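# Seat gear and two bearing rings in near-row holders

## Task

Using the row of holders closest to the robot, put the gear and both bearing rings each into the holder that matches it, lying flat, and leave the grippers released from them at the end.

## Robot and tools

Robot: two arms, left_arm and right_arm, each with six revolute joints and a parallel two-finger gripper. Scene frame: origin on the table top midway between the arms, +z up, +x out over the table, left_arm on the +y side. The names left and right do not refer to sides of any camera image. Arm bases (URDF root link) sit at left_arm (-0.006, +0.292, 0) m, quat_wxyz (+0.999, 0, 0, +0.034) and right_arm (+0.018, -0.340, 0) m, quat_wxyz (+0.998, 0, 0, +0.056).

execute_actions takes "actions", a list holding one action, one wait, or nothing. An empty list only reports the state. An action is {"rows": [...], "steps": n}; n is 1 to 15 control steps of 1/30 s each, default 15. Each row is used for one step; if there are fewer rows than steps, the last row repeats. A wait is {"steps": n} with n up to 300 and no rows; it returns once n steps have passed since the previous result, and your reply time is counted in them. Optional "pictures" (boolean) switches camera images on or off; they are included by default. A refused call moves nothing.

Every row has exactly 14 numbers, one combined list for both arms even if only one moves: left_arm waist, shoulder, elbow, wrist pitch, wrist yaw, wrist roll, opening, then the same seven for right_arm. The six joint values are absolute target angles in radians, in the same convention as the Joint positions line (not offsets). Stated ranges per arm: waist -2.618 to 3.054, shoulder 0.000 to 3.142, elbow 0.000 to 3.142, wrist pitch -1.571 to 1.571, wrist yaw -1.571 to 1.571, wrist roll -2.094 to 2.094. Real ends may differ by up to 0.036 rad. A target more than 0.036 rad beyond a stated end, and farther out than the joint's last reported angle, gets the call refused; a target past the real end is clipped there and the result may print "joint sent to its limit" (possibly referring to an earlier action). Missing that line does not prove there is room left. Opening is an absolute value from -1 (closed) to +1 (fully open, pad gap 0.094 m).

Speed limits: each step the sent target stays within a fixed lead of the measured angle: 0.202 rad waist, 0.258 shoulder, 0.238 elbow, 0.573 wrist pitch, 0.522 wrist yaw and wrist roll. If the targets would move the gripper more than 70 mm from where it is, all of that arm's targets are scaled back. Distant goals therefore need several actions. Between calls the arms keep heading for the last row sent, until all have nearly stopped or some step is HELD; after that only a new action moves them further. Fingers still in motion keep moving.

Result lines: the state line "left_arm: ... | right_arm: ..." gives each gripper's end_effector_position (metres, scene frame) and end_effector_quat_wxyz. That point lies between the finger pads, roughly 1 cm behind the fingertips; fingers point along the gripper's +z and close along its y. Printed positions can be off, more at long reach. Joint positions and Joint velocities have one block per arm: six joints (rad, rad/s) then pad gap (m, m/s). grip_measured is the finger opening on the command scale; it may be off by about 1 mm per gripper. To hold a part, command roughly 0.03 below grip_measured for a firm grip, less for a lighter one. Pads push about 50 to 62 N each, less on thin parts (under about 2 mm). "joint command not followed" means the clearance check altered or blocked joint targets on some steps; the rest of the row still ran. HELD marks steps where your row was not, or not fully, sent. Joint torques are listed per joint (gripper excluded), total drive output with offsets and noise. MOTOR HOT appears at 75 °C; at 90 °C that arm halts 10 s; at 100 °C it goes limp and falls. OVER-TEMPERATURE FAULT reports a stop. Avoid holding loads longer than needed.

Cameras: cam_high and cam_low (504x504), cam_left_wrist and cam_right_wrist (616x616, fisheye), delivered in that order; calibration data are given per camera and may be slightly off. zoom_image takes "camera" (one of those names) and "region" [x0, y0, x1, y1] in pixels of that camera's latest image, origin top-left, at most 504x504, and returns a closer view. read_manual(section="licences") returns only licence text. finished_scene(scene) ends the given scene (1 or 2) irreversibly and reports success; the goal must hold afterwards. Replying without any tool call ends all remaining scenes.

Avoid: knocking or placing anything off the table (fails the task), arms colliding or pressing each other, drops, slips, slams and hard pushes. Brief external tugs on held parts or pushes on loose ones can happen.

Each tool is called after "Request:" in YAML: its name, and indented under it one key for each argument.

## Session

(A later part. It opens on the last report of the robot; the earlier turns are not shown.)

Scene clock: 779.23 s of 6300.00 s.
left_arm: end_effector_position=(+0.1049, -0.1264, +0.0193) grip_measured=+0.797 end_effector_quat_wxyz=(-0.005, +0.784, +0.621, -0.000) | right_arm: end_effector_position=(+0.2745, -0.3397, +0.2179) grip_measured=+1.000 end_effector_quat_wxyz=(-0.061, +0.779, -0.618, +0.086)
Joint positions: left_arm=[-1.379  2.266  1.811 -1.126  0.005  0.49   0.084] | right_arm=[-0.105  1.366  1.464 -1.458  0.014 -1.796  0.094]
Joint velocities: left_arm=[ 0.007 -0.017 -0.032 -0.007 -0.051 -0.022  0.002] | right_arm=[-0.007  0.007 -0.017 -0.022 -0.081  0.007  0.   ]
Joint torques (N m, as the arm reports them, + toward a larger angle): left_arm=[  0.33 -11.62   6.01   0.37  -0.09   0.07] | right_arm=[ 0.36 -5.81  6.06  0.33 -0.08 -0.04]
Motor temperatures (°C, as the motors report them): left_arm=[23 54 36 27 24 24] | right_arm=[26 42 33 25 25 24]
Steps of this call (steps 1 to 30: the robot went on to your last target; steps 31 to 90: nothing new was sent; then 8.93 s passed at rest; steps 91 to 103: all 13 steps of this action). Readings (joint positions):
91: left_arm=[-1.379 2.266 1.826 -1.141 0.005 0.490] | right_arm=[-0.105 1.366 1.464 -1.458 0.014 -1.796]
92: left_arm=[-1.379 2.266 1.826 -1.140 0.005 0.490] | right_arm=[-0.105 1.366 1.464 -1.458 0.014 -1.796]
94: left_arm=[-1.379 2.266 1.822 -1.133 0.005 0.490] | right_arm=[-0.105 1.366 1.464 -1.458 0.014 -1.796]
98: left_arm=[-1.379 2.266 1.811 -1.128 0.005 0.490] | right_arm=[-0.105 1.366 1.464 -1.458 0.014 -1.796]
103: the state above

Request:
execute_actions:
  actions:
    - {"rows": [[-1.375,2.255,1.83,-1.13,0,0.45,0.8,-0.07,1.35,1.44,-1.47,0,-1.80,1],[-1.375,2.25,1.86,-1.16,0,0.4,0.8,-0.04,1.35,1.43,-1.46,0,-1.80,1],[-1.375,2.245,1.89,-1.19,0,0.3,0.8,-0.0,1.35,1.42,-1.45,0,-1.80,1],[-1.375,2.235,1.915,-1.22,0,0.2,0.8,0.04,1.35,1.41,-1.44,0,-1.80,1],[-1.375,2.215,1.93,-1.25,0,0.1,0.8,0.08,1.35,1.40,-1.43,0,-1.80,1],[-1.37,2.17,1.90,-1.26,0,0.0,0.8,0.12,1.35,1.39,-1.42,0,-1.80,1],[-1.36,2.12,1.85,-1.26,0,-0.1,0.8,0.16,1.35,1.38,-1.41,0,-1.80,1],[-1.35,2.07,1.79,-1.26,0,-0.2,0.8,0.20,1.35,1.37,-1.40,0,-1.80,1],[-1.34,2.02,1.73,-1.255,0,-0.3,0.8,0.24,1.35,1.36,-1.39,0,-1.80,1],[-1.33,1.97,1.67,-1.25,0,-0.4,0.8,0.28,1.35,1.35,-1.38,0,-1.80,1],[-1.32,1.92,1.61,-1.245,0,-0.5,0.8,0.32,1.35,1.34,-1.37,0,-1.80,1],[-1.31,1.87,1.55,-1.24,0,-0.6,0.8,0.36,1.35,1.33,-1.36,0,-1.80,1],[-1.30,1.82,1.49,-1.235,0,-0.7,0.8,0.40,1.35,1.32,-1.35,0,-1.80,1],[-1.29,1.77,1.43,-1.23,0,-0.8,0.8,0.44,1.35,1.31,-1.34,0,-1.80,1],[-1.28,1.72,1.37,-1.22,0,-0.9,0.8,0.48,1.35,1.30,-1.33,0,-1.80,1]], "steps": 15}
  pictures: false

Request:
execute_actions:
  actions:
    - {"rows": [[-1.26,1.69,1.33,-1.21,0,-1.0,0.8,0.53,1.355,1.29,-1.32,0,-1.80,1],[-1.24,1.66,1.29,-1.20,0,-1.1,0.8,0.58,1.36,1.28,-1.31,0,-1.80,1],[-1.22,1.63,1.25,-1.19,0,-1.2,0.8,0.63,1.365,1.27,-1.30,0,-1.80,1],[-1.20,1.60,1.21,-1.18,0,-1.3,0.8,0.68,1.37,1.26,-1.29,0,-1.80,1],[-1.18,1.57,1.17,-1.17,0,-1.4,0.8,0.73,1.375,1.25,-1.28,0,-1.80,1],[-1.16,1.54,1.13,-1.16,0,-1.5,0.8,0.78,1.38,1.235,-1.27,0,-1.80,1],[-1.14,1.51,1.09,-1.15,0,-1.6,0.8,0.83,1.39,1.22,-1.255,0,-1.80,1],[-1.12,1.485,1.06,-1.145,0,-1.7,0.8,0.88,1.40,1.20,-1.24,0,-1.80,0.95],[-1.10,1.46,1.03,-1.14,0,-1.8,0.8,0.93,1.41,1.175,-1.225,0,-1.80,0.95],[-1.08,1.44,1.005,-1.135,0,-1.9,0.78,0.97,1.42,1.15,-1.21,0,-1.80,0.95],[-1.06,1.425,0.985,-1.13,0,-2.0,0.76,1.01,1.43,1.12,-1.19,0,-1.80,0.95],[-1.04,1.415,0.972,-1.127,0,-2.05,0.74,1.04,1.437,1.09,-1.17,0,-1.80,0.95],[-1.03,1.41,0.968,-1.126,0,-2.05,0.72,1.06,1.443,1.06,-1.15,0,-1.80,0.95],[-1.025,1.41,0.968,-1.126,0,-2.05,0.72,1.066,1.447,1.03,-1.135,0,-1.80,0.95],[-1.025,1.41,0.968,-1.126,0,-2.05,0.72,1.066,1.45,1.003,-1.12,0,-1.80,0.95]], "steps": 15}
  pictures: false

Request:
execute_actions:
  actions:
    - {"steps": 15}

Scene clock: 836.67 s of 6300.00 s.
left_arm: end_effector_position=(+0.1090, -0.0370, +0.1141) grip_measured=+0.798 end_effector_quat_wxyz=(+0.021, +0.368, +0.929, -0.028) | right_arm: end_effector_position=(+0.2408, -0.2146, +0.1844) grip_measured=+1.000 end_effector_quat_wxyz=(-0.067, +0.911, -0.402, +0.056)
Joint positions: left_arm=[-1.302  1.799  1.504 -1.207  0.005 -0.481  0.084] | right_arm=[ 0.404  1.363  1.331 -1.365  0.009 -1.796  0.094]
Joint velocities: left_arm=[ 0.398 -1.536 -1.736  0.007 -0.037 -2.791 -0.001] | right_arm=[ 1.131 -0.012 -0.286  0.315  0.066 -0.007  0.   ]
Joint torques (N m, as the arm reports them, + toward a larger angle): left_arm=[-0.01 -6.42  5.08  0.18 -0.11 -0.01] | right_arm=[ 0.63 -5.68  6.17  0.39 -0.05 -0.07]
Motor temperatures (°C, as the motors report them): left_arm=[23 55 35 27 24 24] | right_arm=[26 41 33 25 25 24]
Steps of this call (steps 1 to 15: the robot went on to your last target; steps 16 to 90: nothing new was sent; then 53.93 s passed at rest; steps 91 to 105: all 15 steps of this action). Readings (joint positions):
91: left_arm=[-1.379 2.266 1.811 -1.125 0.005 0.486] | right_arm=[-0.102 1.366 1.464 -1.458 0.014 -1.796]
92: left_arm=[-1.379 2.266 1.814 -1.129 0.005 0.474] | right_arm=[-0.092 1.366 1.461 -1.457 0.015 -1.796]
94: left_arm=[-1.379 2.266 1.837 -1.158 0.004 0.407] | right_arm=[-0.040 1.364 1.446 -1.450 0.017 -1.796]
98: left_arm=[-1.376 2.198 1.849 -1.194 0.004 0.145] | right_arm=[0.123 1.363 1.401 -1.426 0.014 -1.796]
105: the state above

Scene clock: 837.17 s of 6300.00 s.
left_arm: end_effector_position=(+0.1188, +0.1095, +0.0810) grip_measured=+0.722 end_effector_quat_wxyz=(-0.006, -0.422, +0.907, +0.015) | right_arm: end_effector_position=(+0.1636, -0.1243, +0.1450) grip_measured=+0.952 end_effector_quat_wxyz=(-0.065, +0.981, -0.181, +0.034)
Joint positions: left_arm=[-1.036  1.427  0.985 -1.16   0.007 -1.839  0.081] | right_arm=[ 0.87   1.388  1.198 -1.235  0.011 -1.796  0.092]
Joint velocities: left_arm=[ 0.227 -0.085 -0.066  0.139  0.066 -1.385 -0.002] | right_arm=[ 0.774  0.037 -0.676  0.462 -0.037 -0.007  0.001]
Joint torques (N m, as the arm reports them, + toward a larger angle): left_arm=[-0.33 -4.96  6.13  0.4  -0.09 -0.05] | right_arm=[ 1.44 -2.59  4.84  0.09 -0.11 -0.03]
Motor temperatures (°C, as the motors report them): left_arm=[23 55 35 27 24 24] | right_arm=[26 41 33 25 25 24]
A step of this action was HELD (marked below), so the robot has no last target. An arm can still carry out its HELD step.
Steps of this call (steps 1 to 15: all 15 steps of this action). Readings (joint positions):
1: left_arm=[-1.288 1.751 1.448 -1.208 0.005 -0.577] | right_arm=[0.445 1.363 1.321 -1.355 0.010 -1.796]
2: left_arm=[-1.274 1.711 1.396 -1.211 0.005 -0.675] | right_arm=[0.489 1.363 1.312 -1.345 0.011 -1.796]
4: left_arm=[-1.241 1.650 1.305 -1.208 0.006 -0.869] | right_arm=[0.585 1.363 1.292 -1.324 0.011 -1.796]
8: left_arm=[-1.159 1.553 1.135 -1.181 0.007 -1.256] | right_arm=[0.787 1.375 1.248 -1.280 0.009 -1.796]
9: left_arm=[-1.138 1.528 1.098 -1.176 0.007 -1.354] | right_arm=[0.821 1.380 1.241 -1.275 0.001 -1.796] HELD
10: left_arm=[-1.118 1.503 1.065 -1.171 0.007 -1.450] | right_arm=[0.828 1.386 1.240 -1.276 -0.005 -1.796] HELD
15: the state above
joint command not followed: on one or more control steps a check withheld the commanded joint targets of the right arm, and it was not sent them on those steps.
cause: the commanded joint targets would bring a part of the robot too close to another arm (this arm's wrist (the part past joint 4) and the other arm's wrist (the part past joint 4)); next, command targets that bring no part of the robot closer to that arm.

Scene clock: 837.67 s of 6300.00 s.
left_arm: end_effector_position=(+0.1252, +0.1027, +0.0810) grip_measured=+0.722 end_effector_quat_wxyz=(-0.003, -0.510, +0.860, -0.004) | right_arm: end_effector_position=(+0.1237, -0.1235, +0.0916) grip_measured=+0.952 end_effector_quat_wxyz=(-0.008, +0.994, -0.113, +0.006)
Joint positions: left_arm=[-1.03   1.425  0.984 -1.122  0.007 -2.033  0.081] | right_arm=[ 1.007  1.447  1.045 -1.15   0.007 -1.796  0.092]
Joint velocities: left_arm=[ 0.017  0.012  0.002 -0.022  0.095 -0.11  -0.001] | right_arm=[-0.027 -0.012  0.017  0.037  0.051  0.066  0.002]
Joint torques (N m, as the arm reports them, + toward a larger angle): left_arm=[ 0.46 -5.17  5.8   0.26 -0.09 -0.12] | right_arm=[ 0.21 -6.    7.37  0.15 -0.03 -0.07]
Motor temperatures (°C, as the motors report them): left_arm=[23 55 35 27 24 24] | right_arm=[26 41 33 25 25 24]
Steps of this call (steps 1 to 15: nothing new was sent). Readings (joint positions):
1: left_arm=[-1.031 1.426 0.984 -1.157 0.007 -1.880] | right_arm=[0.899 1.393 1.172 -1.221 0.011 -1.796]
2: left_arm=[-1.030 1.425 0.984 -1.151 0.007 -1.912] | right_arm=[0.930 1.400 1.143 -1.206 0.011 -1.796]
4: left_arm=[-1.030 1.425 0.984 -1.140 0.007 -1.959] | right_arm=[0.983 1.422 1.085 -1.182 0.009 -1.796]
8: left_arm=[-1.030 1.425 0.984 -1.128 0.007 -2.007] | right_arm=[1.007 1.447 1.045 -1.172 0.007 -1.796]
15: the state above
camera_calibration (this result's frames):
cam_left_wrist: T_world_to_cam=[[0.983533, -0.17902, -0.0247787, -0.0988605], [-0.142155, -0.850977, 0.505598, 0.0946849], [-0.111598, -0.49375, -0.862413, 0.243309], [0, 0, 0, 1]] pos_world=[0.137845, 0.183011, 0.159511]
cam_right_wrist: T_world_to_cam=[[-0.0163733, 0.999842, -0.00686106, 0.131467], [0.889724, 0.0177003, 0.456155, -0.103264], [0.456205, 0.00136432, -0.889874, 0.115546], [0, 0, 0, 1]] pos_world=[0.0413164, -0.129776, 0.150828]

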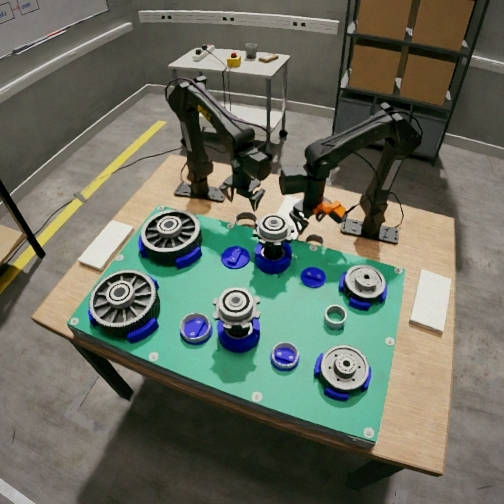

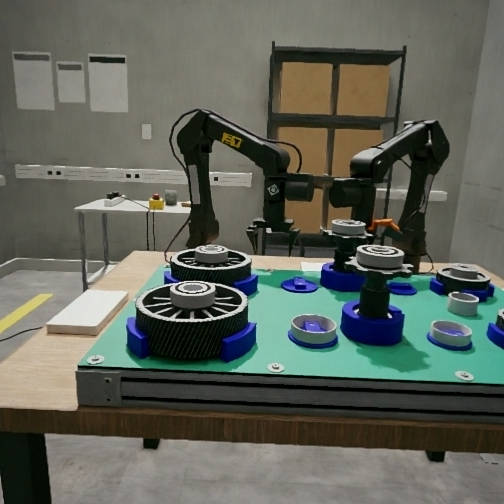

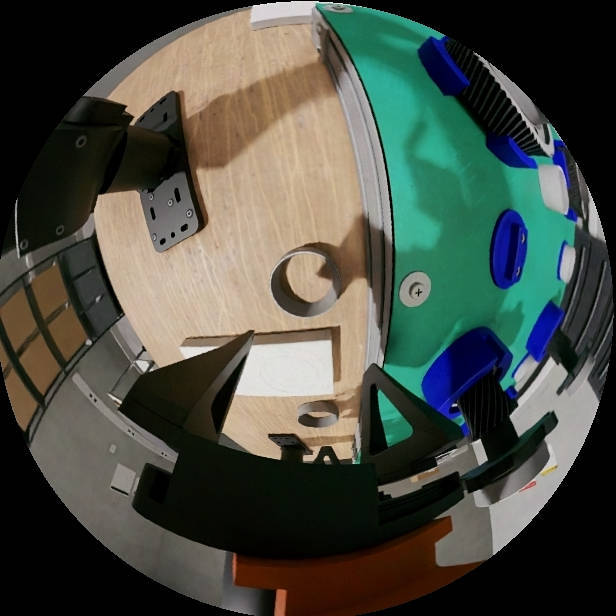

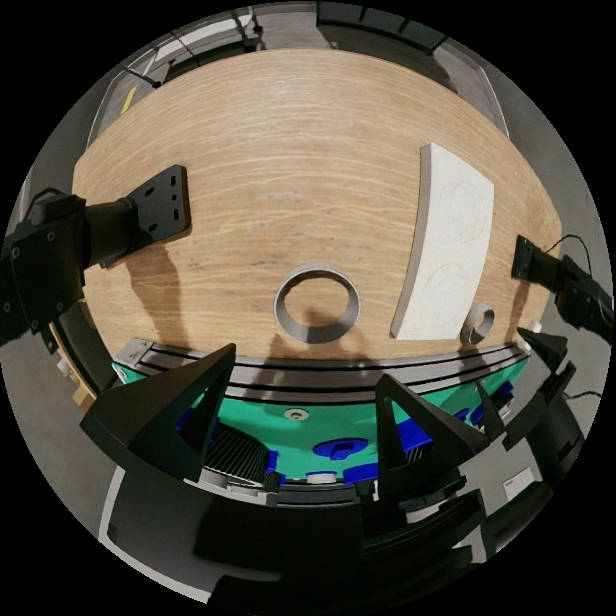

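Request:
zoom_image:
  camera: "cam_left_wrist"
  region: [250, 230, 400, 340]

Request:
zoom_image:
  camera: "cam_right_wrist"
  region: [260, 250, 410, 360]

Region (250, 230, 400, 340) of cam_left_wrist's 616x616 image, scaled by 3.360, with more detail than that image has; it fills the top 370 rows of this view, and the rest is white.

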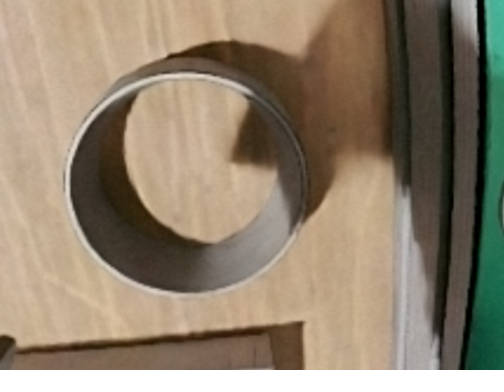

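Region (260, 250, 410, 360) of cam_right_wrist's 616x616 image, scaled by 3.360, with more detail than that image has; it fills the top 370 rows of this view, and the rest is white.

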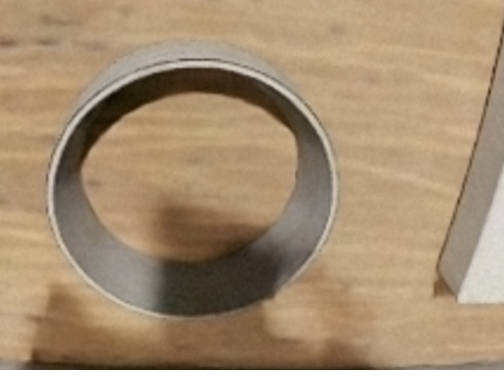

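Request:
execute_actions:
  actions:
    - {"rows": [[-1.015,1.40,0.95,-1.11,0,-2.05,0.72,1.007,1.447,1.045,-1.15,0,-1.80,0.95],[-1.0,1.39,0.93,-1.10,0,-2.05,0.72,1.007,1.447,1.045,-1.15,0,-1.80,0.95],[-0.985,1.38,0.91,-1.09,0,-2.05,0.72,1.007,1.447,1.045,-1.15,0,-1.80,0.95],[-0.97,1.37,0.89,-1.078,0,-2.05,0.72,1.007,1.447,1.045,-1.15,0,-1.80,0.95],[-0.96,1.362,0.865,-1.066,0,-2.05,0.72,1.007,1.447,1.045,-1.15,0,-1.80,0.95],[-0.954,1.358,0.842,-1.054,0,-2.05,0.72,1.007,1.447,1.045,-1.15,0,-1.80,0.95],[-0.954,1.368,0.825,-1.03,0,-2.05,0.72,1.007,1.447,1.045,-1.15,0,-1.80,0.95],[-0.954,1.379,0.808,-1.005,0,-2.05,0.72,1.007,1.447,1.045,-1.15,0,-1.80,0.95],[-0.954,1.39,0.791,-0.98,0,-2.05,0.72,1.007,1.447,1.045,-1.15,0,-1.80,0.95],[-0.954,1.40,0.775,-0.955,0,-2.05,0.72,1.007,1.447,1.045,-1.15,0,-1.80,0.95],[-0.954,1.41,0.76,-0.93,0,-2.05,0.72,1.007,1.447,1.045,-1.15,0,-1.80,0.95],[-0.954,1.42,0.745,-0.905,0,-2.05,0.72,1.007,1.447,1.045,-1.15,0,-1.80,0.95],[-0.954,1.43,0.73,-0.882,0,-2.05,0.72,1.007,1.447,1.045,-1.15,0,-1.80,0.95],[-0.954,1.44,0.715,-0.86,0,-2.05,0.72,1.007,1.447,1.045,-1.15,0,-1.80,0.95]], "steps": 15}
  pictures: false

Request:
execute_actions:
  actions:
    - {"steps": 12}

Scene clock: 880.63 s of 6300.00 s.
left_arm: end_effector_position=(+0.1173, +0.1357, +0.0261) grip_measured=+0.721 end_effector_quat_wxyz=(-0.010, -0.543, +0.840, +0.019) | right_arm: end_effector_position=(+0.1242, -0.1225, +0.0916) grip_measured=+0.952 end_effector_quat_wxyz=(-0.010, +0.993, -0.113, +0.007)
Joint positions: left_arm=[-0.961  1.419  0.748 -0.94   0.015 -2.041  0.081] | right_arm=[ 1.007  1.447  1.045 -1.146  0.007 -1.796  0.092]
Joint velocities: left_arm=[-0.061  0.178 -0.32   0.212  0.256 -0.051 -0.   ] | right_arm=[-0.012 -0.022 -0.002 -0.125 -0.066 -0.022 -0.   ]
Joint torques (N m, as the arm reports them, + toward a larger angle): left_arm=[ 0.81 -2.69  5.63  0.57 -0.4  -0.09] | right_arm=[ 0.12 -5.11  7.3   0.12 -0.01 -0.05]
Motor temperatures (°C, as the motors report them): left_arm=[23 49 34 27 24 24] | right_arm=[26 41 34 25 24 24]
Steps of this call (steps 1 to 90: nothing new was sent; then 39.47 s passed at rest; steps 91 to 105: all 15 steps of this action). Readings (joint positions):
91: left_arm=[-1.029 1.424 0.983 -1.118 0.007 -2.040] | right_arm=[1.007 1.447 1.045 -1.146 0.007 -1.796]
92: left_arm=[-1.025 1.421 0.976 -1.110 0.008 -2.040] | right_arm=[1.007 1.447 1.045 -1.146 0.007 -1.796]
94: left_arm=[-1.005 1.405 0.947 -1.091 0.009 -2.040] | right_arm=[1.007 1.447 1.045 -1.146 0.007 -1.796]
98: left_arm=[-0.962 1.378 0.862 -1.059 0.008 -2.040] | right_arm=[1.007 1.447 1.045 -1.146 0.007 -1.796]
105: the state above

Scene clock: 881.03 s of 6300.00 s.
left_arm: end_effector_position=(+0.1136, +0.1364, +0.0220) grip_measured=+0.721 end_effector_quat_wxyz=(-0.017, -0.545, +0.838, +0.022) | right_arm: end_effector_position=(+0.1242, -0.1225, +0.0916) grip_measured=+0.952 end_effector_quat_wxyz=(-0.010, +0.993, -0.113, +0.007)
Joint positions: left_arm=[-0.961  1.424  0.733 -0.928  0.029 -2.046  0.081] | right_arm=[ 1.007  1.447  1.045 -1.146  0.007 -1.796  0.092]
Joint velocities: left_arm=[-0.027 -0.007 -0.007  0.037 -0.007  0.022  0.   ] | right_arm=[-0.007 -0.012  0.012  0.007 -0.022 -0.007  0.001]
Joint torques (N m, as the arm reports them, + toward a larger angle): left_arm=[ 0.61 -2.48  5.01  0.77 -0.28  0.  ] | right_arm=[-0.15 -5.12  7.26  0.1  -0.04 -0.06]
Motor temperatures (°C, as the motors report them): left_arm=[23 49 34 27 24 24] | right_arm=[26 41 34 25 24 24]
Steps of this call (steps 1 to 12: the robot went on to your last target). Readings (joint positions):
1: left_arm=[-0.961 1.423 0.740 -0.934 0.022 -2.041] | right_arm=[1.007 1.447 1.045 -1.146 0.007 -1.796]
2: left_arm=[-0.961 1.424 0.735 -0.931 0.026 -2.041] | right_arm=[1.007 1.447 1.045 -1.146 0.007 -1.796]
4: left_arm=[-0.961 1.424 0.733 -0.928 0.028 -2.042] | right_arm=[1.007 1.447 1.045 -1.146 0.007 -1.796]
8: left_arm=[-0.961 1.424 0.733 -0.928 0.029 -2.044] | right_arm=[1.007 1.447 1.045 -1.146 0.007 -1.796]
12: the state above
camera_calibration (this result's frames):
cam_left_wrist: T_world_to_cam=[[0.992228, -0.0962851, -0.0788166, -0.0939845], [-0.0464331, -0.87418, 0.483377, 0.144376], [-0.115442, -0.475961, -0.871857, 0.205917], [0, 0, 0, 1]] pos_world=[0.123729, 0.215169, 0.102335]
cam_right_wrist: T_world_to_cam=[[-0.0163637, 0.999862, -0.00277637, 0.130079], [0.88881, 0.015818, 0.458002, -0.104021], [0.457983, 0.00502694, -0.888947, 0.115481], [0, 0, 0, 1]] pos_world=[0.0416951, -0.128996, 0.150659]

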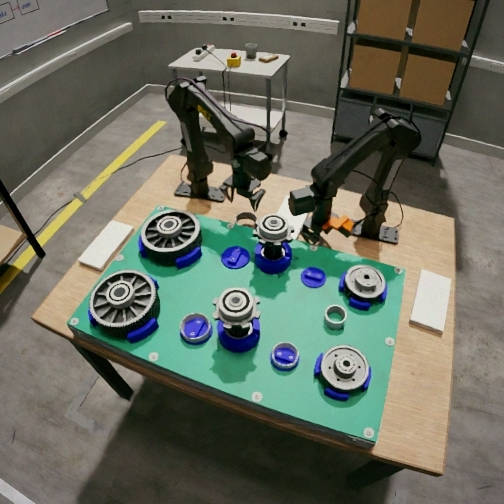

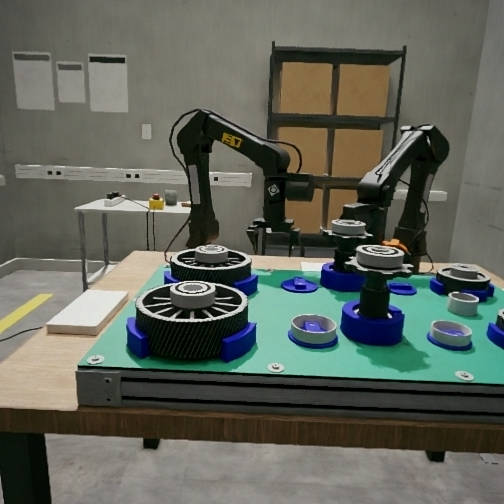

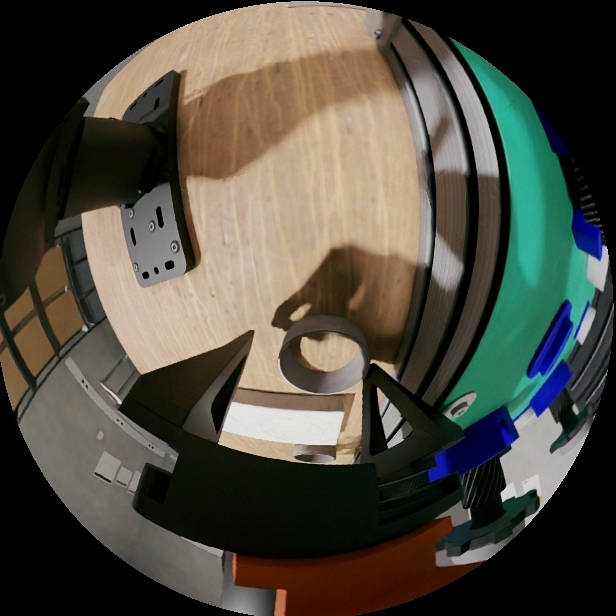

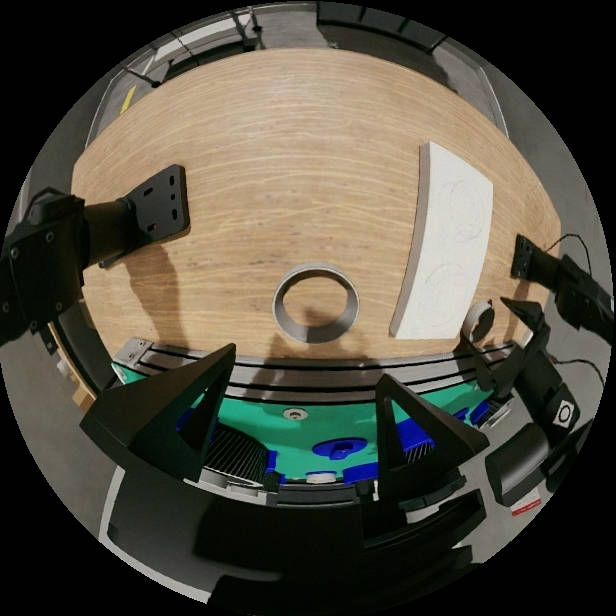

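Request:
execute_actions:
  actions:
    - {"rows": [[-0.954,1.435,0.72,-0.90,0.01,-2.05,0.66,1.007,1.447,1.045,-1.15,0,-1.80,0.95],[-0.954,1.435,0.72,-0.90,0.01,-2.05,0.60,1.007,1.447,1.045,-1.15,0,-1.80,0.95],[-0.954,1.435,0.72,-0.90,0.01,-2.05,0.54,1.007,1.447,1.045,-1.15,0,-1.80,0.95],[-0.954,1.435,0.72,-0.90,0.01,-2.05,0.48,1.007,1.447,1.045,-1.15,0,-1.80,0.95],[-0.954,1.435,0.72,-0.90,0.01,-2.05,0.42,1.007,1.447,1.045,-1.15,0,-1.80,0.95],[-0.954,1.435,0.72,-0.90,0.01,-2.05,0.37,1.007,1.447,1.045,-1.15,0,-1.80,0.95],[-0.954,1.435,0.72,-0.90,0.01,-2.05,0.33,1.007,1.447,1.045,-1.15,0,-1.80,0.95],[-0.954,1.435,0.72,-0.90,0.01,-2.05,0.30,1.007,1.447,1.045,-1.15,0,-1.80,0.95],[-0.954,1.435,0.72,-0.90,0.01,-2.05,0.275,1.007,1.447,1.045,-1.15,0,-1.80,0.95],[-0.954,1.435,0.72,-0.90,0.01,-2.05,0.255,1.007,1.447,1.045,-1.15,0,-1.80,0.95]], "steps": 14}

Scene clock: 903.00 s of 6300.00 s.
left_arm: end_effector_position=(+0.1190, +0.1309, +0.0217) grip_measured=+0.276 end_effector_quat_wxyz=(-0.013, -0.545, +0.838, +0.007) | right_arm: end_effector_position=(+0.1242, -0.1225, +0.0916) grip_measured=+0.952 end_effector_quat_wxyz=(-0.010, +0.993, -0.113, +0.007)
Joint positions: left_arm=[-0.961  1.424  0.733 -0.897  0.025 -2.046  0.06 ] | right_arm=[ 1.007  1.447  1.045 -1.146  0.007 -1.796  0.092]
Joint velocities: left_arm=[ 0.002 -0.007 -0.002  0.022  0.022 -0.081  0.   ] | right_arm=[-0.002  0.002 -0.002  0.007  0.007 -0.081  0.   ]
Joint torques (N m, as the arm reports them, + toward a larger angle): left_arm=[ 0.55 -2.87  5.5   0.21 -0.14 -0.06] | right_arm=[-0.05 -5.02  7.24  0.13 -0.03 -0.08]
Motor temperatures (°C, as the motors report them): left_arm=[23 47 34 27 24 24] | right_arm=[26 40 34 25 24 24]
Steps of this call (steps 1 to 30: the robot went on to your last target; steps 31 to 90: nothing new was sent; then 18.50 s passed at rest; steps 91 to 104: all 14 steps of this action). Readings (joint positions):
91: left_arm=[-0.961 1.424 0.733 -0.926 0.029 -2.046] | right_arm=[1.007 1.447 1.045 -1.146 0.007 -1.796]
92: left_arm=[-0.961 1.424 0.733 -0.921 0.028 -2.046] | right_arm=[1.007 1.447 1.045 -1.146 0.007 -1.796]
94: left_arm=[-0.961 1.424 0.733 -0.911 0.027 -2.046] | right_arm=[1.007 1.447 1.045 -1.146 0.007 -1.796]
98: left_arm=[-0.961 1.424 0.733 -0.898 0.025 -2.046] | right_arm=[1.007 1.447 1.045 -1.146 0.007 -1.796]
104: the state above
camera_calibration (this result's frames):
cam_left_wrist: T_world_to_cam=[[0.993812, -0.0970773, -0.053977, -0.100563], [-0.0571894, -0.863799, 0.50058, 0.13953], [-0.0952202, -0.494396, -0.864006, 0.203544], [0, 0, 0, 1]] pos_world=[0.127302, 0.211395, 0.10059]
cam_right_wrist: T_world_to_cam=[[-0.0163637, 0.999862, -0.00277637, 0.130079], [0.88881, 0.015818, 0.458002, -0.104021], [0.457983, 0.00502694, -0.888947, 0.115481], [0, 0, 0, 1]] pos_world=[0.0416951, -0.128996, 0.150659]

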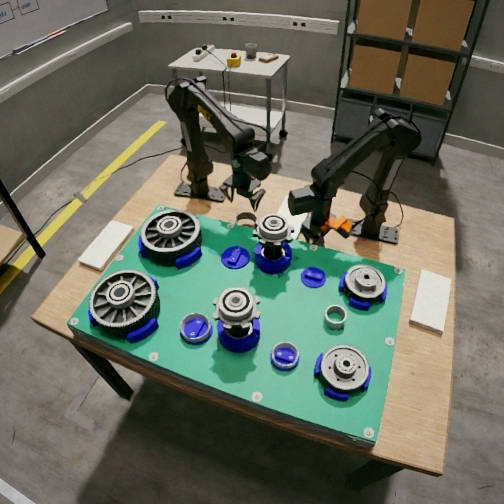

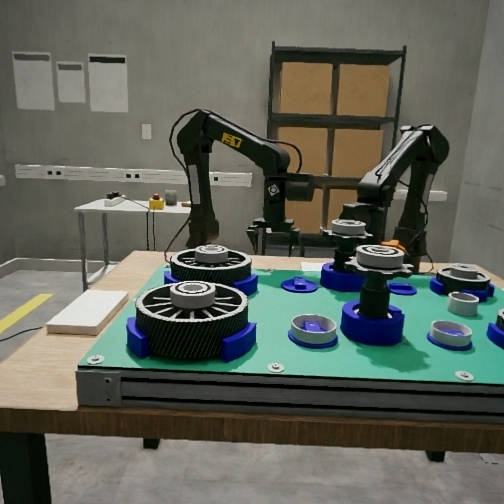

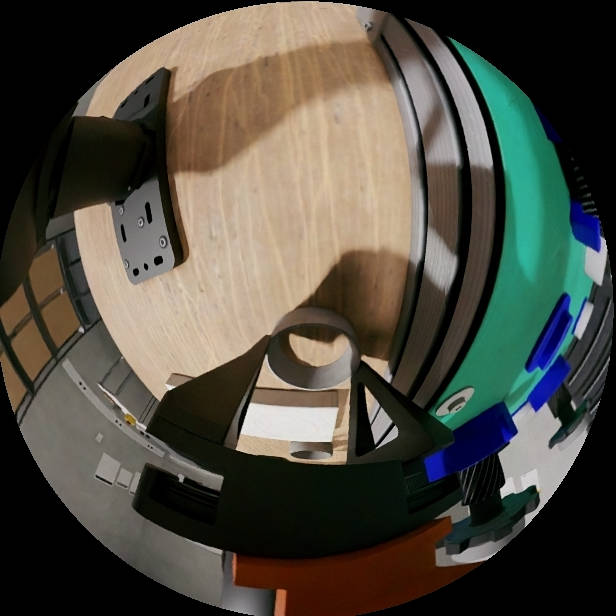

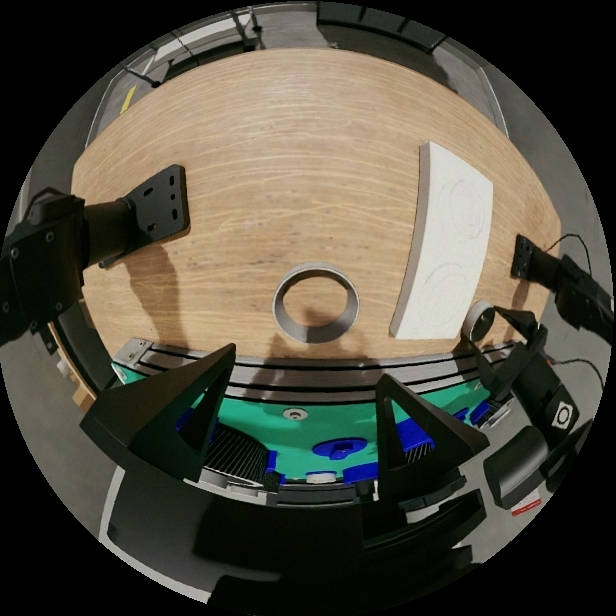

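Request:
execute_actions:
  actions:
    - {"rows": [[-0.965,1.41,0.715,-0.90,0.01,-2.05,0.25,1.007,1.447,1.045,-1.15,0,-1.80,0.95],[-0.972,1.398,0.707,-0.90,0.01,-2.05,0.25,1.007,1.447,1.045,-1.15,0,-1.80,0.95],[-0.979,1.386,0.699,-0.90,0.01,-2.05,0.25,1.007,1.447,1.045,-1.15,0,-1.80,0.95],[-0.986,1.374,0.69,-0.90,0.01,-2.05,0.25,1.007,1.447,1.045,-1.15,0,-1.80,0.95],[-0.992,1.361,0.681,-0.90,0.01,-2.05,0.25,1.007,1.447,1.045,-1.15,0,-1.80,0.95],[-0.998,1.348,0.672,-0.90,0.01,-2.05,0.25,1.007,1.447,1.045,-1.15,0,-1.80,0.95],[-1.004,1.335,0.663,-0.90,0.01,-2.05,0.25,1.007,1.447,1.045,-1.15,0,-1.80,0.95],[-1.004,1.335,0.663,-0.90,0.01,-2.05,0.25,1.007,1.447,1.045,-1.15,0,-1.80,0.95],[-1.004,1.335,0.663,-0.90,0.01,-2.05,0.25,1.007,1.447,1.045,-1.15,0,-1.80,0.95],[-1.004,1.335,0.663,-0.90,0.01,-2.05,0.30,1.007,1.447,1.045,-1.15,0,-1.80,0.95],[-1.004,1.335,0.663,-0.90,0.01,-2.05,0.36,1.007,1.447,1.045,-1.15,0,-1.80,0.95],[-1.004,1.335,0.663,-0.90,0.01,-2.05,0.43,1.007,1.447,1.045,-1.15,0,-1.80,0.95],[-1.004,1.335,0.663,-0.90,0.01,-2.05,0.5,1.007,1.447,1.045,-1.15,0,-1.80,0.95]], "steps": 15}

Scene clock: 940.30 s of 6300.00 s.
left_arm: end_effector_position=(+0.1077, +0.1348, +0.0224) grip_measured=+0.496 end_effector_quat_wxyz=(-0.010, -0.530, +0.848, -0.006) | right_arm: end_effector_position=(+0.1242, -0.1225, +0.0916) grip_measured=+0.952 end_effector_quat_wxyz=(-0.010, +0.993, -0.113, +0.007)
Joint positions: left_arm=[-0.996  1.352  0.68  -0.888  0.021 -2.046  0.07 ] | right_arm=[ 1.007  1.447  1.045 -1.146  0.007 -1.796  0.092]
Joint velocities: left_arm=[ 0.012  0.012 -0.002  0.051  0.051 -0.066  0.003] | right_arm=[ 0.002 -0.007  0.002  0.022 -0.007 -0.066 -0.001]
Joint torques (N m, as the arm reports them, + toward a larger angle): left_arm=[-0.73 -4.53  5.27  0.19 -0.16 -0.04] | right_arm=[ 0.   -5.19  7.39  0.11 -0.04 -0.06]
Motor temperatures (°C, as the motors report them): left_arm=[23 45 34 27 24 24] | right_arm=[26 39 34 25 24 24]
Steps of this call (steps 1 to 15: the robot went on to your last target; steps 16 to 90: nothing new was sent; then 33.80 s passed at rest; steps 91 to 105: all 15 steps of this action). Readings (joint positions):
91: left_arm=[-0.961 1.424 0.733 -0.897 0.025 -2.046] | right_arm=[1.007 1.447 1.045 -1.146 0.007 -1.796]
92: left_arm=[-0.961 1.424 0.733 -0.897 0.025 -2.046] | right_arm=[1.007 1.447 1.045 -1.146 0.007 -1.796]
94: left_arm=[-0.967 1.414 0.726 -0.892 0.021 -2.046] | right_arm=[1.007 1.447 1.045 -1.146 0.007 -1.796]
98: left_arm=[-0.991 1.365 0.690 -0.887 0.021 -2.046] | right_arm=[1.007 1.447 1.045 -1.146 0.007 -1.796]
105: the state above
camera_calibration (this result's frames):
cam_left_wrist: T_world_to_cam=[[0.990495, -0.133504, -0.0331183, -0.0840642], [-0.0974969, -0.851256, 0.515614, 0.144172], [-0.0970289, -0.507484, -0.856181, 0.206777], [0, 0, 0, 1]] pos_world=[0.117385, 0.216441, 0.0999176]
cam_right_wrist: T_world_to_cam=[[-0.0163637, 0.999862, -0.00277637, 0.130079], [0.88881, 0.015818, 0.458002, -0.104021], [0.457983, 0.00502694, -0.888947, 0.115481], [0, 0, 0, 1]] pos_world=[0.0416951, -0.128996, 0.150659]

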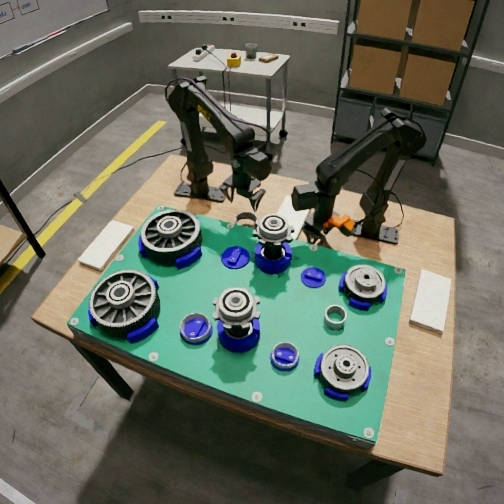

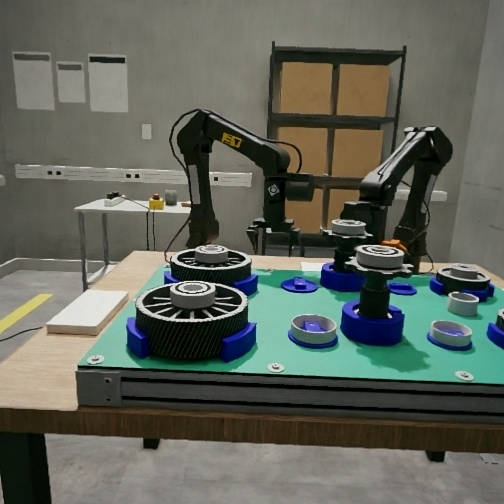

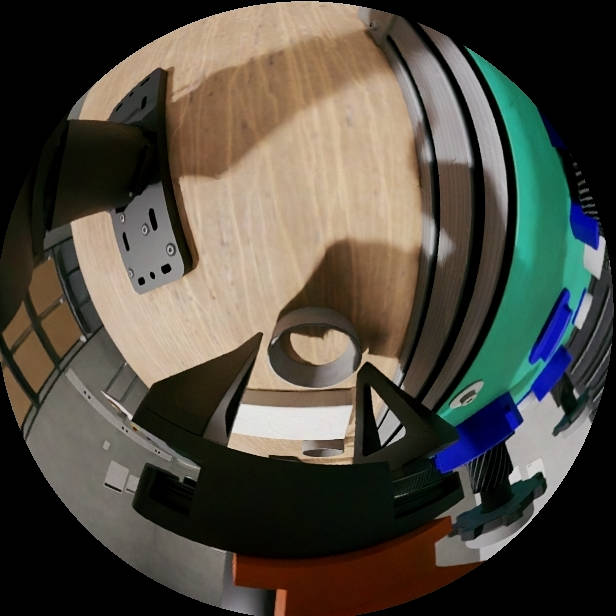

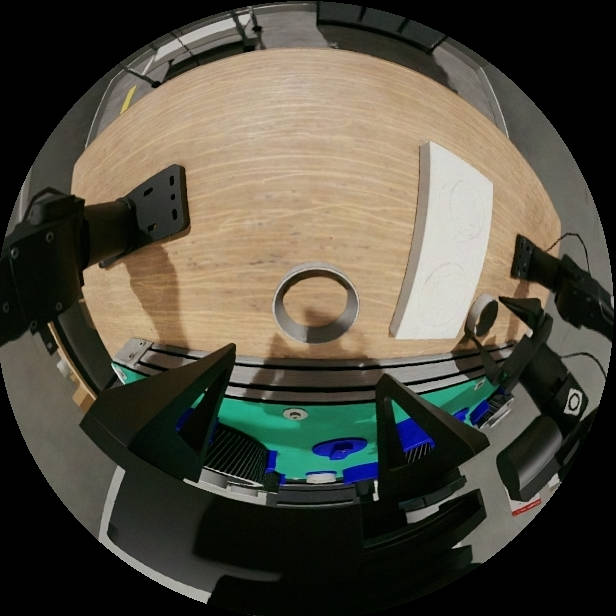

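Request:
execute_actions:
  actions:
    - {"rows": [[-0.99,1.335,0.66,-0.895,0.01,-2.05,0.5,1.007,1.447,1.045,-1.15,0,-1.80,0.95],[-0.98,1.335,0.656,-0.89,0.01,-2.05,0.5,1.007,1.447,1.045,-1.15,0,-1.80,0.95],[-0.972,1.335,0.653,-0.885,0.01,-2.05,0.5,1.007,1.447,1.045,-1.15,0,-1.80,0.95],[-0.966,1.335,0.65,-0.88,0.01,-2.05,0.5,1.007,1.447,1.045,-1.15,0,-1.80,0.95],[-0.966,1.335,0.65,-0.88,0.01,-2.05,0.5,1.007,1.447,1.045,-1.15,0,-1.80,0.95],[-0.966,1.335,0.65,-0.88,0.01,-2.05,0.5,1.007,1.447,1.045,-1.15,0,-1.80,0.95],[-0.966,1.335,0.65,-0.88,0.01,-2.05,0.45,1.007,1.447,1.045,-1.15,0,-1.80,0.95],[-0.966,1.335,0.65,-0.88,0.01,-2.05,0.40,1.007,1.447,1.045,-1.15,0,-1.80,0.95],[-0.966,1.335,0.65,-0.88,0.01,-2.05,0.35,1.007,1.447,1.045,-1.15,0,-1.80,0.95],[-0.966,1.335,0.65,-0.88,0.01,-2.05,0.31,1.007,1.447,1.045,-1.15,0,-1.80,0.95],[-0.966,1.335,0.65,-0.88,0.01,-2.05,0.28,1.007,1.447,1.045,-1.15,0,-1.80,0.95],[-0.966,1.335,0.65,-0.88,0.01,-2.05,0.255,1.007,1.447,1.045,-1.15,0,-1.80,0.95]], "steps": 15}

Scene clock: 975.10 s of 6300.00 s.
left_arm: end_effector_position=(+0.1105, +0.1384, +0.0197) grip_measured=+0.274 end_effector_quat_wxyz=(-0.010, -0.540, +0.842, -0.006) | right_arm: end_effector_position=(+0.1242, -0.1225, +0.0916) grip_measured=+0.952 end_effector_quat_wxyz=(-0.010, +0.993, -0.113, +0.007)
Joint positions: left_arm=[-0.974  1.352  0.669 -0.877  0.021 -2.046  0.06 ] | right_arm=[ 1.007  1.447  1.045 -1.146  0.007 -1.796  0.092]
Joint velocities: left_arm=[-0.017  0.007  0.022 -0.022 -0.007 -0.051 -0.   ] | right_arm=[-0.022 -0.017 -0.002 -0.022 -0.007 -0.037 -0.   ]
Joint torques (N m, as the arm reports them, + toward a larger angle): left_arm=[ 0.61 -4.5   5.19  0.25 -0.15 -0.05] | right_arm=[ 0.06 -5.28  7.26  0.12 -0.04 -0.04]
Motor temperatures (°C, as the motors report them): left_arm=[23 45 33 27 24 24] | right_arm=[26 39 34 25 24 24]
Steps of this call (steps 1 to 15: the robot went on to your last target; steps 16 to 90: nothing new was sent; then 31.30 s passed at rest; steps 91 to 105: all 15 steps of this action). Readings (joint positions):
91: left_arm=[-0.996 1.352 0.680 -0.888 0.021 -2.046] | right_arm=[1.007 1.447 1.045 -1.146 0.007 -1.796]
92: left_arm=[-0.996 1.352 0.680 -0.888 0.021 -2.046] | right_arm=[1.007 1.447 1.045 -1.146 0.007 -1.796]
94: left_arm=[-0.986 1.352 0.679 -0.885 0.021 -2.046] | right_arm=[1.007 1.447 1.045 -1.146 0.007 -1.796]
98: left_arm=[-0.974 1.352 0.670 -0.878 0.021 -2.046] | right_arm=[1.007 1.447 1.045 -1.146 0.007 -1.796]
105: the state above
camera_calibration (this result's frames):
cam_left_wrist: T_world_to_cam=[[0.993259, -0.111168, -0.0328462, -0.0898274], [-0.078466, -0.853356, 0.51539, 0.147133], [-0.0853242, -0.509338, -0.856326, 0.205549], [0, 0, 0, 1]] pos_world=[0.118305, 0.220265, 0.097236]
cam_right_wrist: T_world_to_cam=[[-0.0163637, 0.999862, -0.00277637, 0.130079], [0.88881, 0.015818, 0.458002, -0.104021], [0.457983, 0.00502694, -0.888947, 0.115481], [0, 0, 0, 1]] pos_world=[0.0416951, -0.128996, 0.150659]

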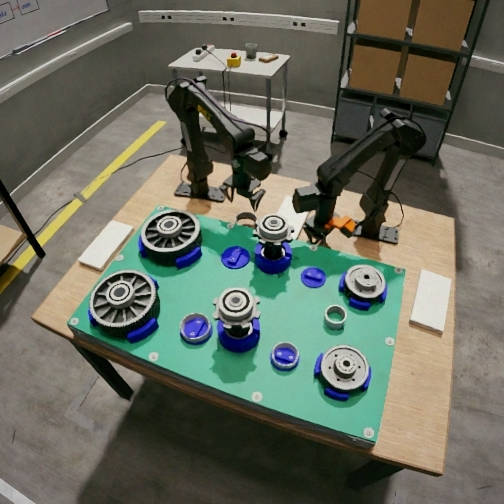

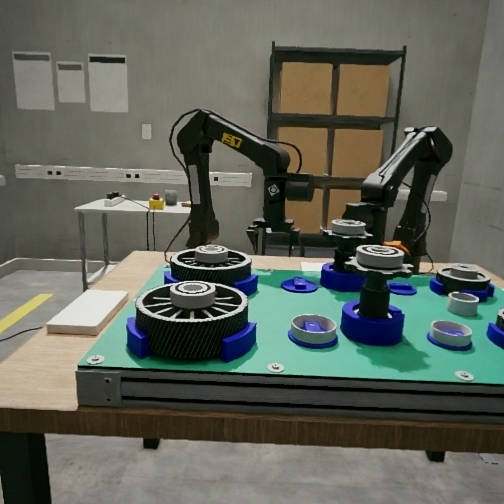

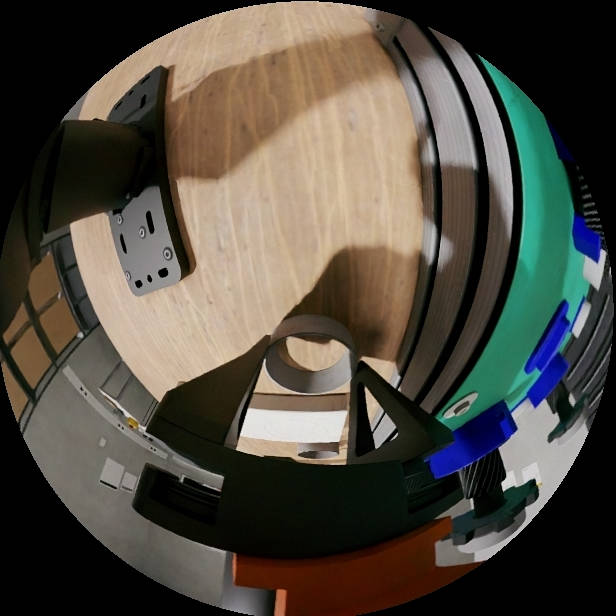

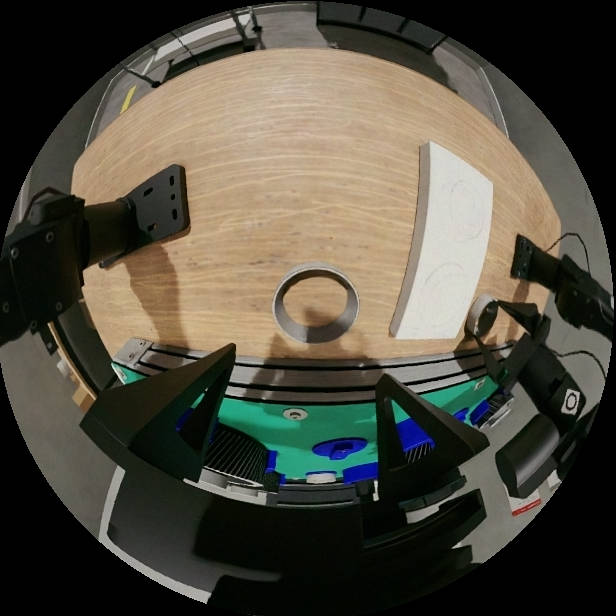

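Request:
execute_actions:
  actions:
    - {"rows": [[-0.97,1.33,0.69,-0.91,0.005,-2.05,0.24,1.007,1.447,1.045,-1.15,0,-1.80,0.95],[-0.97,1.322,0.725,-0.95,0,-2.05,0.24,1.007,1.447,1.045,-1.15,0,-1.80,0.95],[-0.97,1.314,0.76,-0.99,0,-2.05,0.24,1.007,1.447,1.045,-1.15,0,-1.80,0.95],[-0.97,1.306,0.795,-1.03,0,-2.05,0.24,1.007,1.447,1.045,-1.15,0,-1.80,0.95],[-0.97,1.298,0.83,-1.075,0,-2.05,0.24,1.007,1.447,1.045,-1.15,0,-1.80,0.95],[-0.97,1.29,0.865,-1.12,0,-2.05,0.24,1.007,1.447,1.045,-1.15,0,-1.80,0.95],[-0.97,1.282,0.90,-1.165,0,-2.05,0.24,1.007,1.447,1.045,-1.15,0,-1.80,0.95],[-0.97,1.274,0.935,-1.21,0,-2.05,0.24,1.007,1.447,1.045,-1.15,0,-1.80,0.95],[-0.96,1.266,0.97,-1.255,0,-2.05,0.24,1.007,1.447,1.045,-1.15,0,-1.80,0.95],[-0.94,1.258,1.005,-1.30,0,-2.05,0.24,1.007,1.447,1.045,-1.15,0,-1.80,0.95],[-0.91,1.25,1.04,-1.345,0,-2.05,0.24,1.007,1.447,1.045,-1.15,0,-1.80,0.95],[-0.87,1.245,1.075,-1.385,0,-2.04,0.24,1.007,1.447,1.045,-1.15,0,-1.80,0.95],[-0.83,1.26,1.10,-1.39,0,-2.03,0.24,1.007,1.447,1.045,-1.15,0,-1.80,0.95],[-0.79,1.29,1.13,-1.39,0,-2.02,0.24,1.007,1.447,1.045,-1.15,0,-1.80,0.95],[-0.75,1.33,1.17,-1.39,0,-2.0,0.24,1.007,1.447,1.045,-1.15,0,-1.80,0.95]], "steps": 15}
  pictures: false

Request:
execute_actions:
  actions:
    - {"rows": [[-0.71,1.37,1.21,-1.385,0,-1.98,0.24,1.015,1.45,1.03,-1.14,0,-1.80,0.95],[-0.67,1.41,1.25,-1.38,0,-1.96,0.24,1.023,1.454,1.02,-1.128,0,-1.80,0.95],[-0.63,1.45,1.29,-1.378,0,-1.94,0.24,1.031,1.458,1.01,-1.116,0,-1.80,0.95],[-0.595,1.49,1.33,-1.375,0,-1.92,0.24,1.039,1.462,1.0,-1.104,0,-1.80,0.95],[-0.565,1.53,1.37,-1.372,0,-1.90,0.24,1.047,1.466,0.99,-1.092,0,-1.80,0.95],[-0.54,1.57,1.405,-1.369,0,-1.88,0.24,1.055,1.47,0.98,-1.08,0,-1.80,0.95],[-0.515,1.61,1.44,-1.366,0,-1.86,0.24,1.063,1.475,0.97,-1.068,0,-1.80,0.95],[-0.495,1.645,1.475,-1.363,0,-1.84,0.24,1.071,1.48,0.96,-1.056,0,-1.80,0.95],[-0.48,1.68,1.505,-1.36,0,-1.82,0.24,1.077,1.485,0.95,-1.044,0,-1.80,0.95],[-0.467,1.71,1.535,-1.357,0,-1.81,0.24,1.081,1.49,0.94,-1.032,0,-1.80,0.95],[-0.457,1.74,1.56,-1.354,0,-1.80,0.24,1.081,1.494,0.93,-1.02,0,-1.80,0.95],[-0.45,1.765,1.58,-1.351,0,-1.80,0.24,1.081,1.498,0.92,-1.008,0,-1.80,0.95],[-0.446,1.785,1.595,-1.348,0,-1.80,0.24,1.081,1.501,0.91,-0.996,0,-1.80,0.95],[-0.446,1.80,1.605,-1.346,0,-1.80,0.24,1.081,1.503,0.90,-0.984,0,-1.80,0.95],[-0.446,1.808,1.612,-1.344,0,-1.80,0.24,1.081,1.505,0.893,-0.972,0,-1.80,0.95]], "steps": 15}
  pictures: false

Request:
execute_actions:
  actions:
    - {"steps": 12}

Scene clock: 1016.27 s of 6300.00 s.
left_arm: end_effector_position=(+0.1537, +0.1369, +0.1380) grip_measured=+0.272 end_effector_quat_wxyz=(+0.001, -0.595, +0.801, -0.057) | right_arm: end_effector_position=(+0.1242, -0.1225, +0.0916) grip_measured=+0.952 end_effector_quat_wxyz=(-0.010, +0.993, -0.113, +0.007)
Joint positions: left_arm=[-0.827  1.277  1.091 -1.273  0.018 -2.038  0.06 ] | right_arm=[ 1.007  1.447  1.045 -1.146  0.007 -1.796  0.092]
Joint velocities: left_arm=[ 1.16   0.271  0.979 -0.842  0.051  0.154 -0.001] | right_arm=[ 0.017  0.007  0.002 -0.051 -0.007  0.022  0.   ]
Joint torques (N m, as the arm reports them, + toward a larger angle): left_arm=[ 0.64 -0.29  9.26  0.53 -0.21  0.09] | right_arm=[ 0.05 -5.1   7.28  0.12 -0.05 -0.06]
Motor temperatures (°C, as the motors report them): left_arm=[23 44 33 27 24 24] | right_arm=[26 38 34 25 24 24]
Steps of this call (steps 1 to 15: the robot went on to your last target; steps 16 to 90: nothing new was sent; then 37.67 s passed at rest; steps 91 to 105: all 15 steps of this action). Readings (joint positions):
91: left_arm=[-0.974 1.352 0.669 -0.877 0.021 -2.046] | right_arm=[1.007 1.447 1.045 -1.146 0.007 -1.796]
92: left_arm=[-0.974 1.352 0.672 -0.882 0.020 -2.046] | right_arm=[1.007 1.447 1.045 -1.146 0.007 -1.796]
94: left_arm=[-0.974 1.348 0.701 -0.925 0.018 -2.046] | right_arm=[1.007 1.447 1.045 -1.146 0.007 -1.796]
98: left_arm=[-0.974 1.317 0.838 -1.044 0.017 -2.046] | right_arm=[1.007 1.447 1.045 -1.146 0.007 -1.796]
105: the state above

Scene clock: 1016.77 s of 6300.00 s.
left_arm: end_effector_position=(+0.3033, +0.1673, +0.1325) grip_measured=+0.272 end_effector_quat_wxyz=(+0.001, -0.665, +0.747, -0.011) | right_arm: end_effector_position=(+0.1057, -0.1252, +0.0509) grip_measured=+0.952 end_effector_quat_wxyz=(+0.013, +0.997, -0.080, -0.001)
Joint positions: left_arm=[-0.449  1.787  1.565 -1.327  0.008 -1.836  0.06 ] | right_arm=[ 1.074  1.495  0.921 -1.022  0.007 -1.796  0.092]
Joint velocities: left_arm=[ 0.095  0.476  0.335  0.095 -0.081  0.125 -0.   ] | right_arm=[-0.027  0.076 -0.266  0.256 -0.037 -0.007  0.   ]
Joint torques (N m, as the arm reports them, + toward a larger angle): left_arm=[-0.2  -8.03  9.62  0.03 -0.08  0.07] | right_arm=[ 0.63 -4.8   5.91  0.08 -0.03 -0.06]
Motor temperatures (°C, as the motors report them): left_arm=[23 44 33 27 24 24] | right_arm=[26 38 34 25 24 24]
Steps of this call (steps 1 to 15: all 15 steps of this action). Readings (joint positions):
1: left_arm=[-0.787 1.293 1.126 -1.298 0.017 -2.030] | right_arm=[1.007 1.447 1.045 -1.146 0.007 -1.796]
2: left_arm=[-0.746 1.320 1.163 -1.319 0.016 -2.020] | right_arm=[1.008 1.447 1.044 -1.144 0.007 -1.796]
4: left_arm=[-0.668 1.395 1.242 -1.341 0.014 -1.994] | right_arm=[1.015 1.447 1.034 -1.130 0.007 -1.796]
8: left_arm=[-0.542 1.572 1.391 -1.343 0.011 -1.927] | right_arm=[1.048 1.460 0.995 -1.096 0.007 -1.796]
15: the state above

Scene clock: 1017.17 s of 6300.00 s.
left_arm: end_effector_position=(+0.3080, +0.1660, +0.1272) grip_measured=+0.272 end_effector_quat_wxyz=(-0.001, -0.656, +0.755, -0.008) | right_arm: end_effector_position=(+0.1078, -0.1200, +0.0456) grip_measured=+0.952 end_effector_quat_wxyz=(+0.002, +0.997, -0.080, +0.003)
Joint positions: left_arm=[-0.448  1.814  1.577 -1.321  0.008 -1.812  0.06 ] | right_arm=[ 1.074  1.501  0.904 -0.976  0.007 -1.796  0.092]
Joint velocities: left_arm=[ 0.002  0.007 -0.022 -0.037 -0.066  0.007 -0.001] | right_arm=[ 0.002  0.002 -0.007 -0.007 -0.081  0.007 -0.   ]
Joint torques (N m, as the arm reports them, + toward a larger angle): left_arm=[ 0.17 -7.81 10.11  0.1  -0.09  0.07] | right_arm=[ 0.56 -5.07  5.96  0.16 -0.04 -0.04]
Motor temperatures (°C, as the motors report them): left_arm=[23 44 33 27 24 24] | right_arm=[26 38 34 25 24 24]
Steps of this call (steps 1 to 12: the robot went on to your last target). Readings (joint positions):
1: left_arm=[-0.448 1.801 1.573 -1.324 0.008 -1.830] | right_arm=[1.074 1.498 0.913 -1.013 0.007 -1.796]
2: left_arm=[-0.448 1.809 1.576 -1.321 0.008 -1.826] | right_arm=[1.074 1.499 0.908 -1.007 0.007 -1.796]
4: left_arm=[-0.448 1.814 1.577 -1.321 0.008 -1.820] | right_arm=[1.074 1.501 0.904 -0.997 0.007 -1.796]
8: left_arm=[-0.448 1.814 1.577 -1.321 0.008 -1.814] | right_arm=[1.074 1.501 0.904 -0.982 0.007 -1.796]
12: the state above
camera_calibration (this result's frames):
cam_left_wrist: T_world_to_cam=[[0.983602, 0.179386, -0.0186376, -0.326502], [0.16383, -0.84551, 0.508205, 0.0557024], [0.0754063, -0.502925, -0.861034, 0.278536], [0, 0, 0, 1]] pos_world=[0.291019, 0.245749, 0.205436]
cam_right_wrist: T_world_to_cam=[[-0.0831521, 0.996234, -0.0245586, 0.134997], [0.889932, 0.0853243, 0.448042, -0.0597464], [0.44845, 0.0154001, -0.893675, 0.0846227], [0, 0, 0, 1]] pos_world=[0.0264465, -0.130694, 0.105709]

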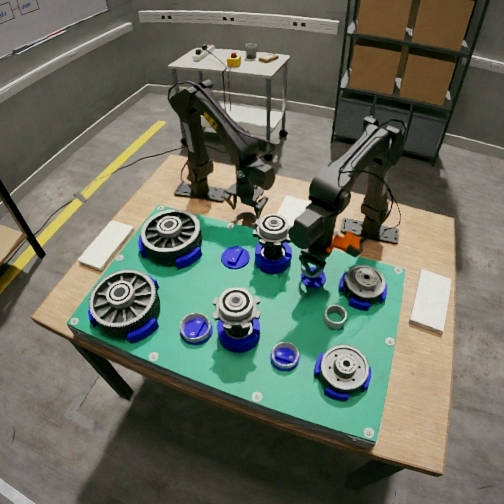

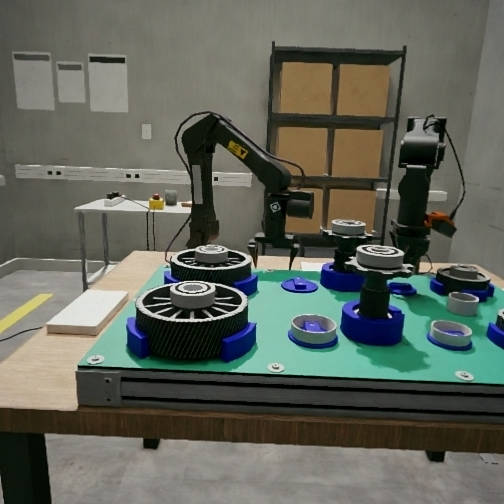

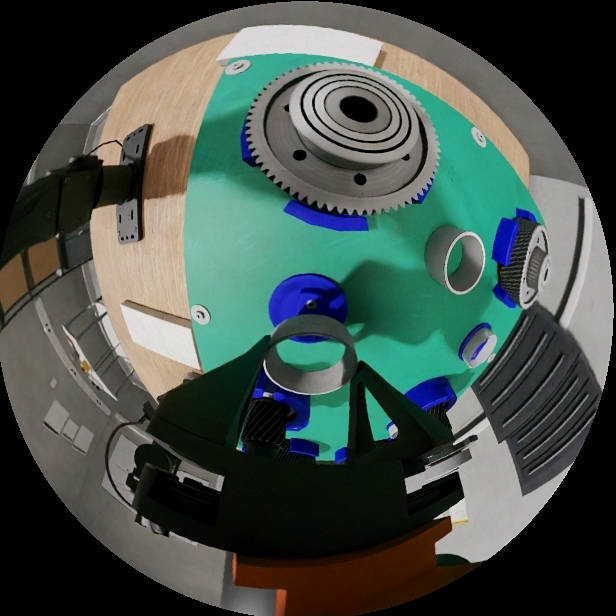

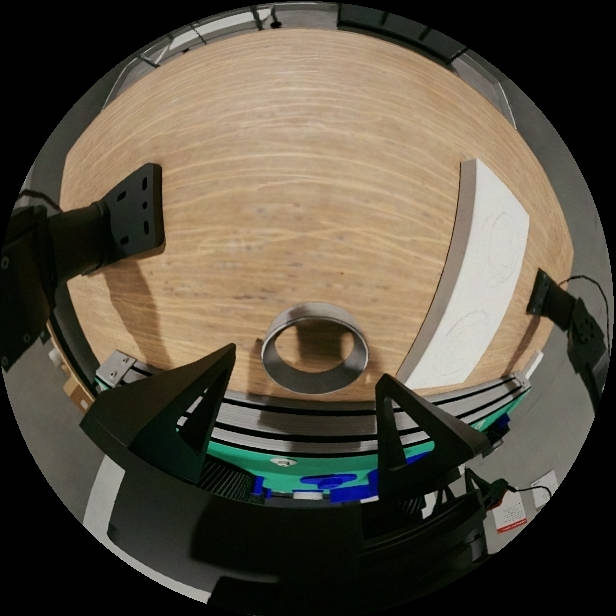

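Request:
zoom_image:
  camera: "cam_left_wrist"
  region: [240, 260, 380, 400]

Request:
zoom_image:
  camera: "cam_right_wrist"
  region: [220, 290, 400, 410]

Region (240, 260, 380, 400) of cam_left_wrist's 616x616 image, scaled by 3.600, with more detail than that image has.

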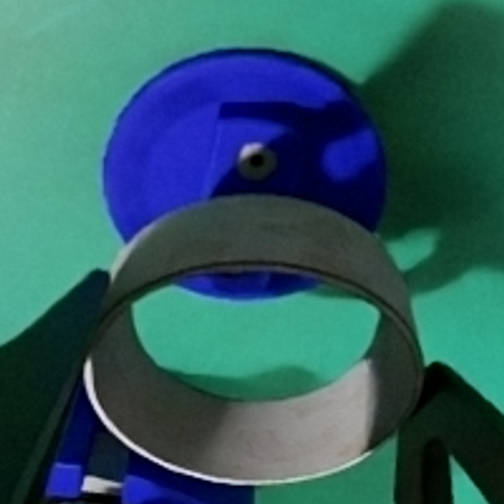

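Region (220, 290, 400, 410) of cam_right_wrist's 616x616 image, scaled by 2.800, with more detail than that image has.

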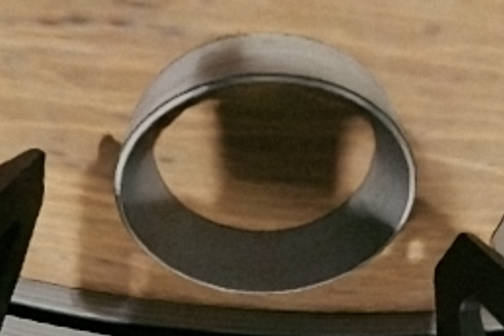

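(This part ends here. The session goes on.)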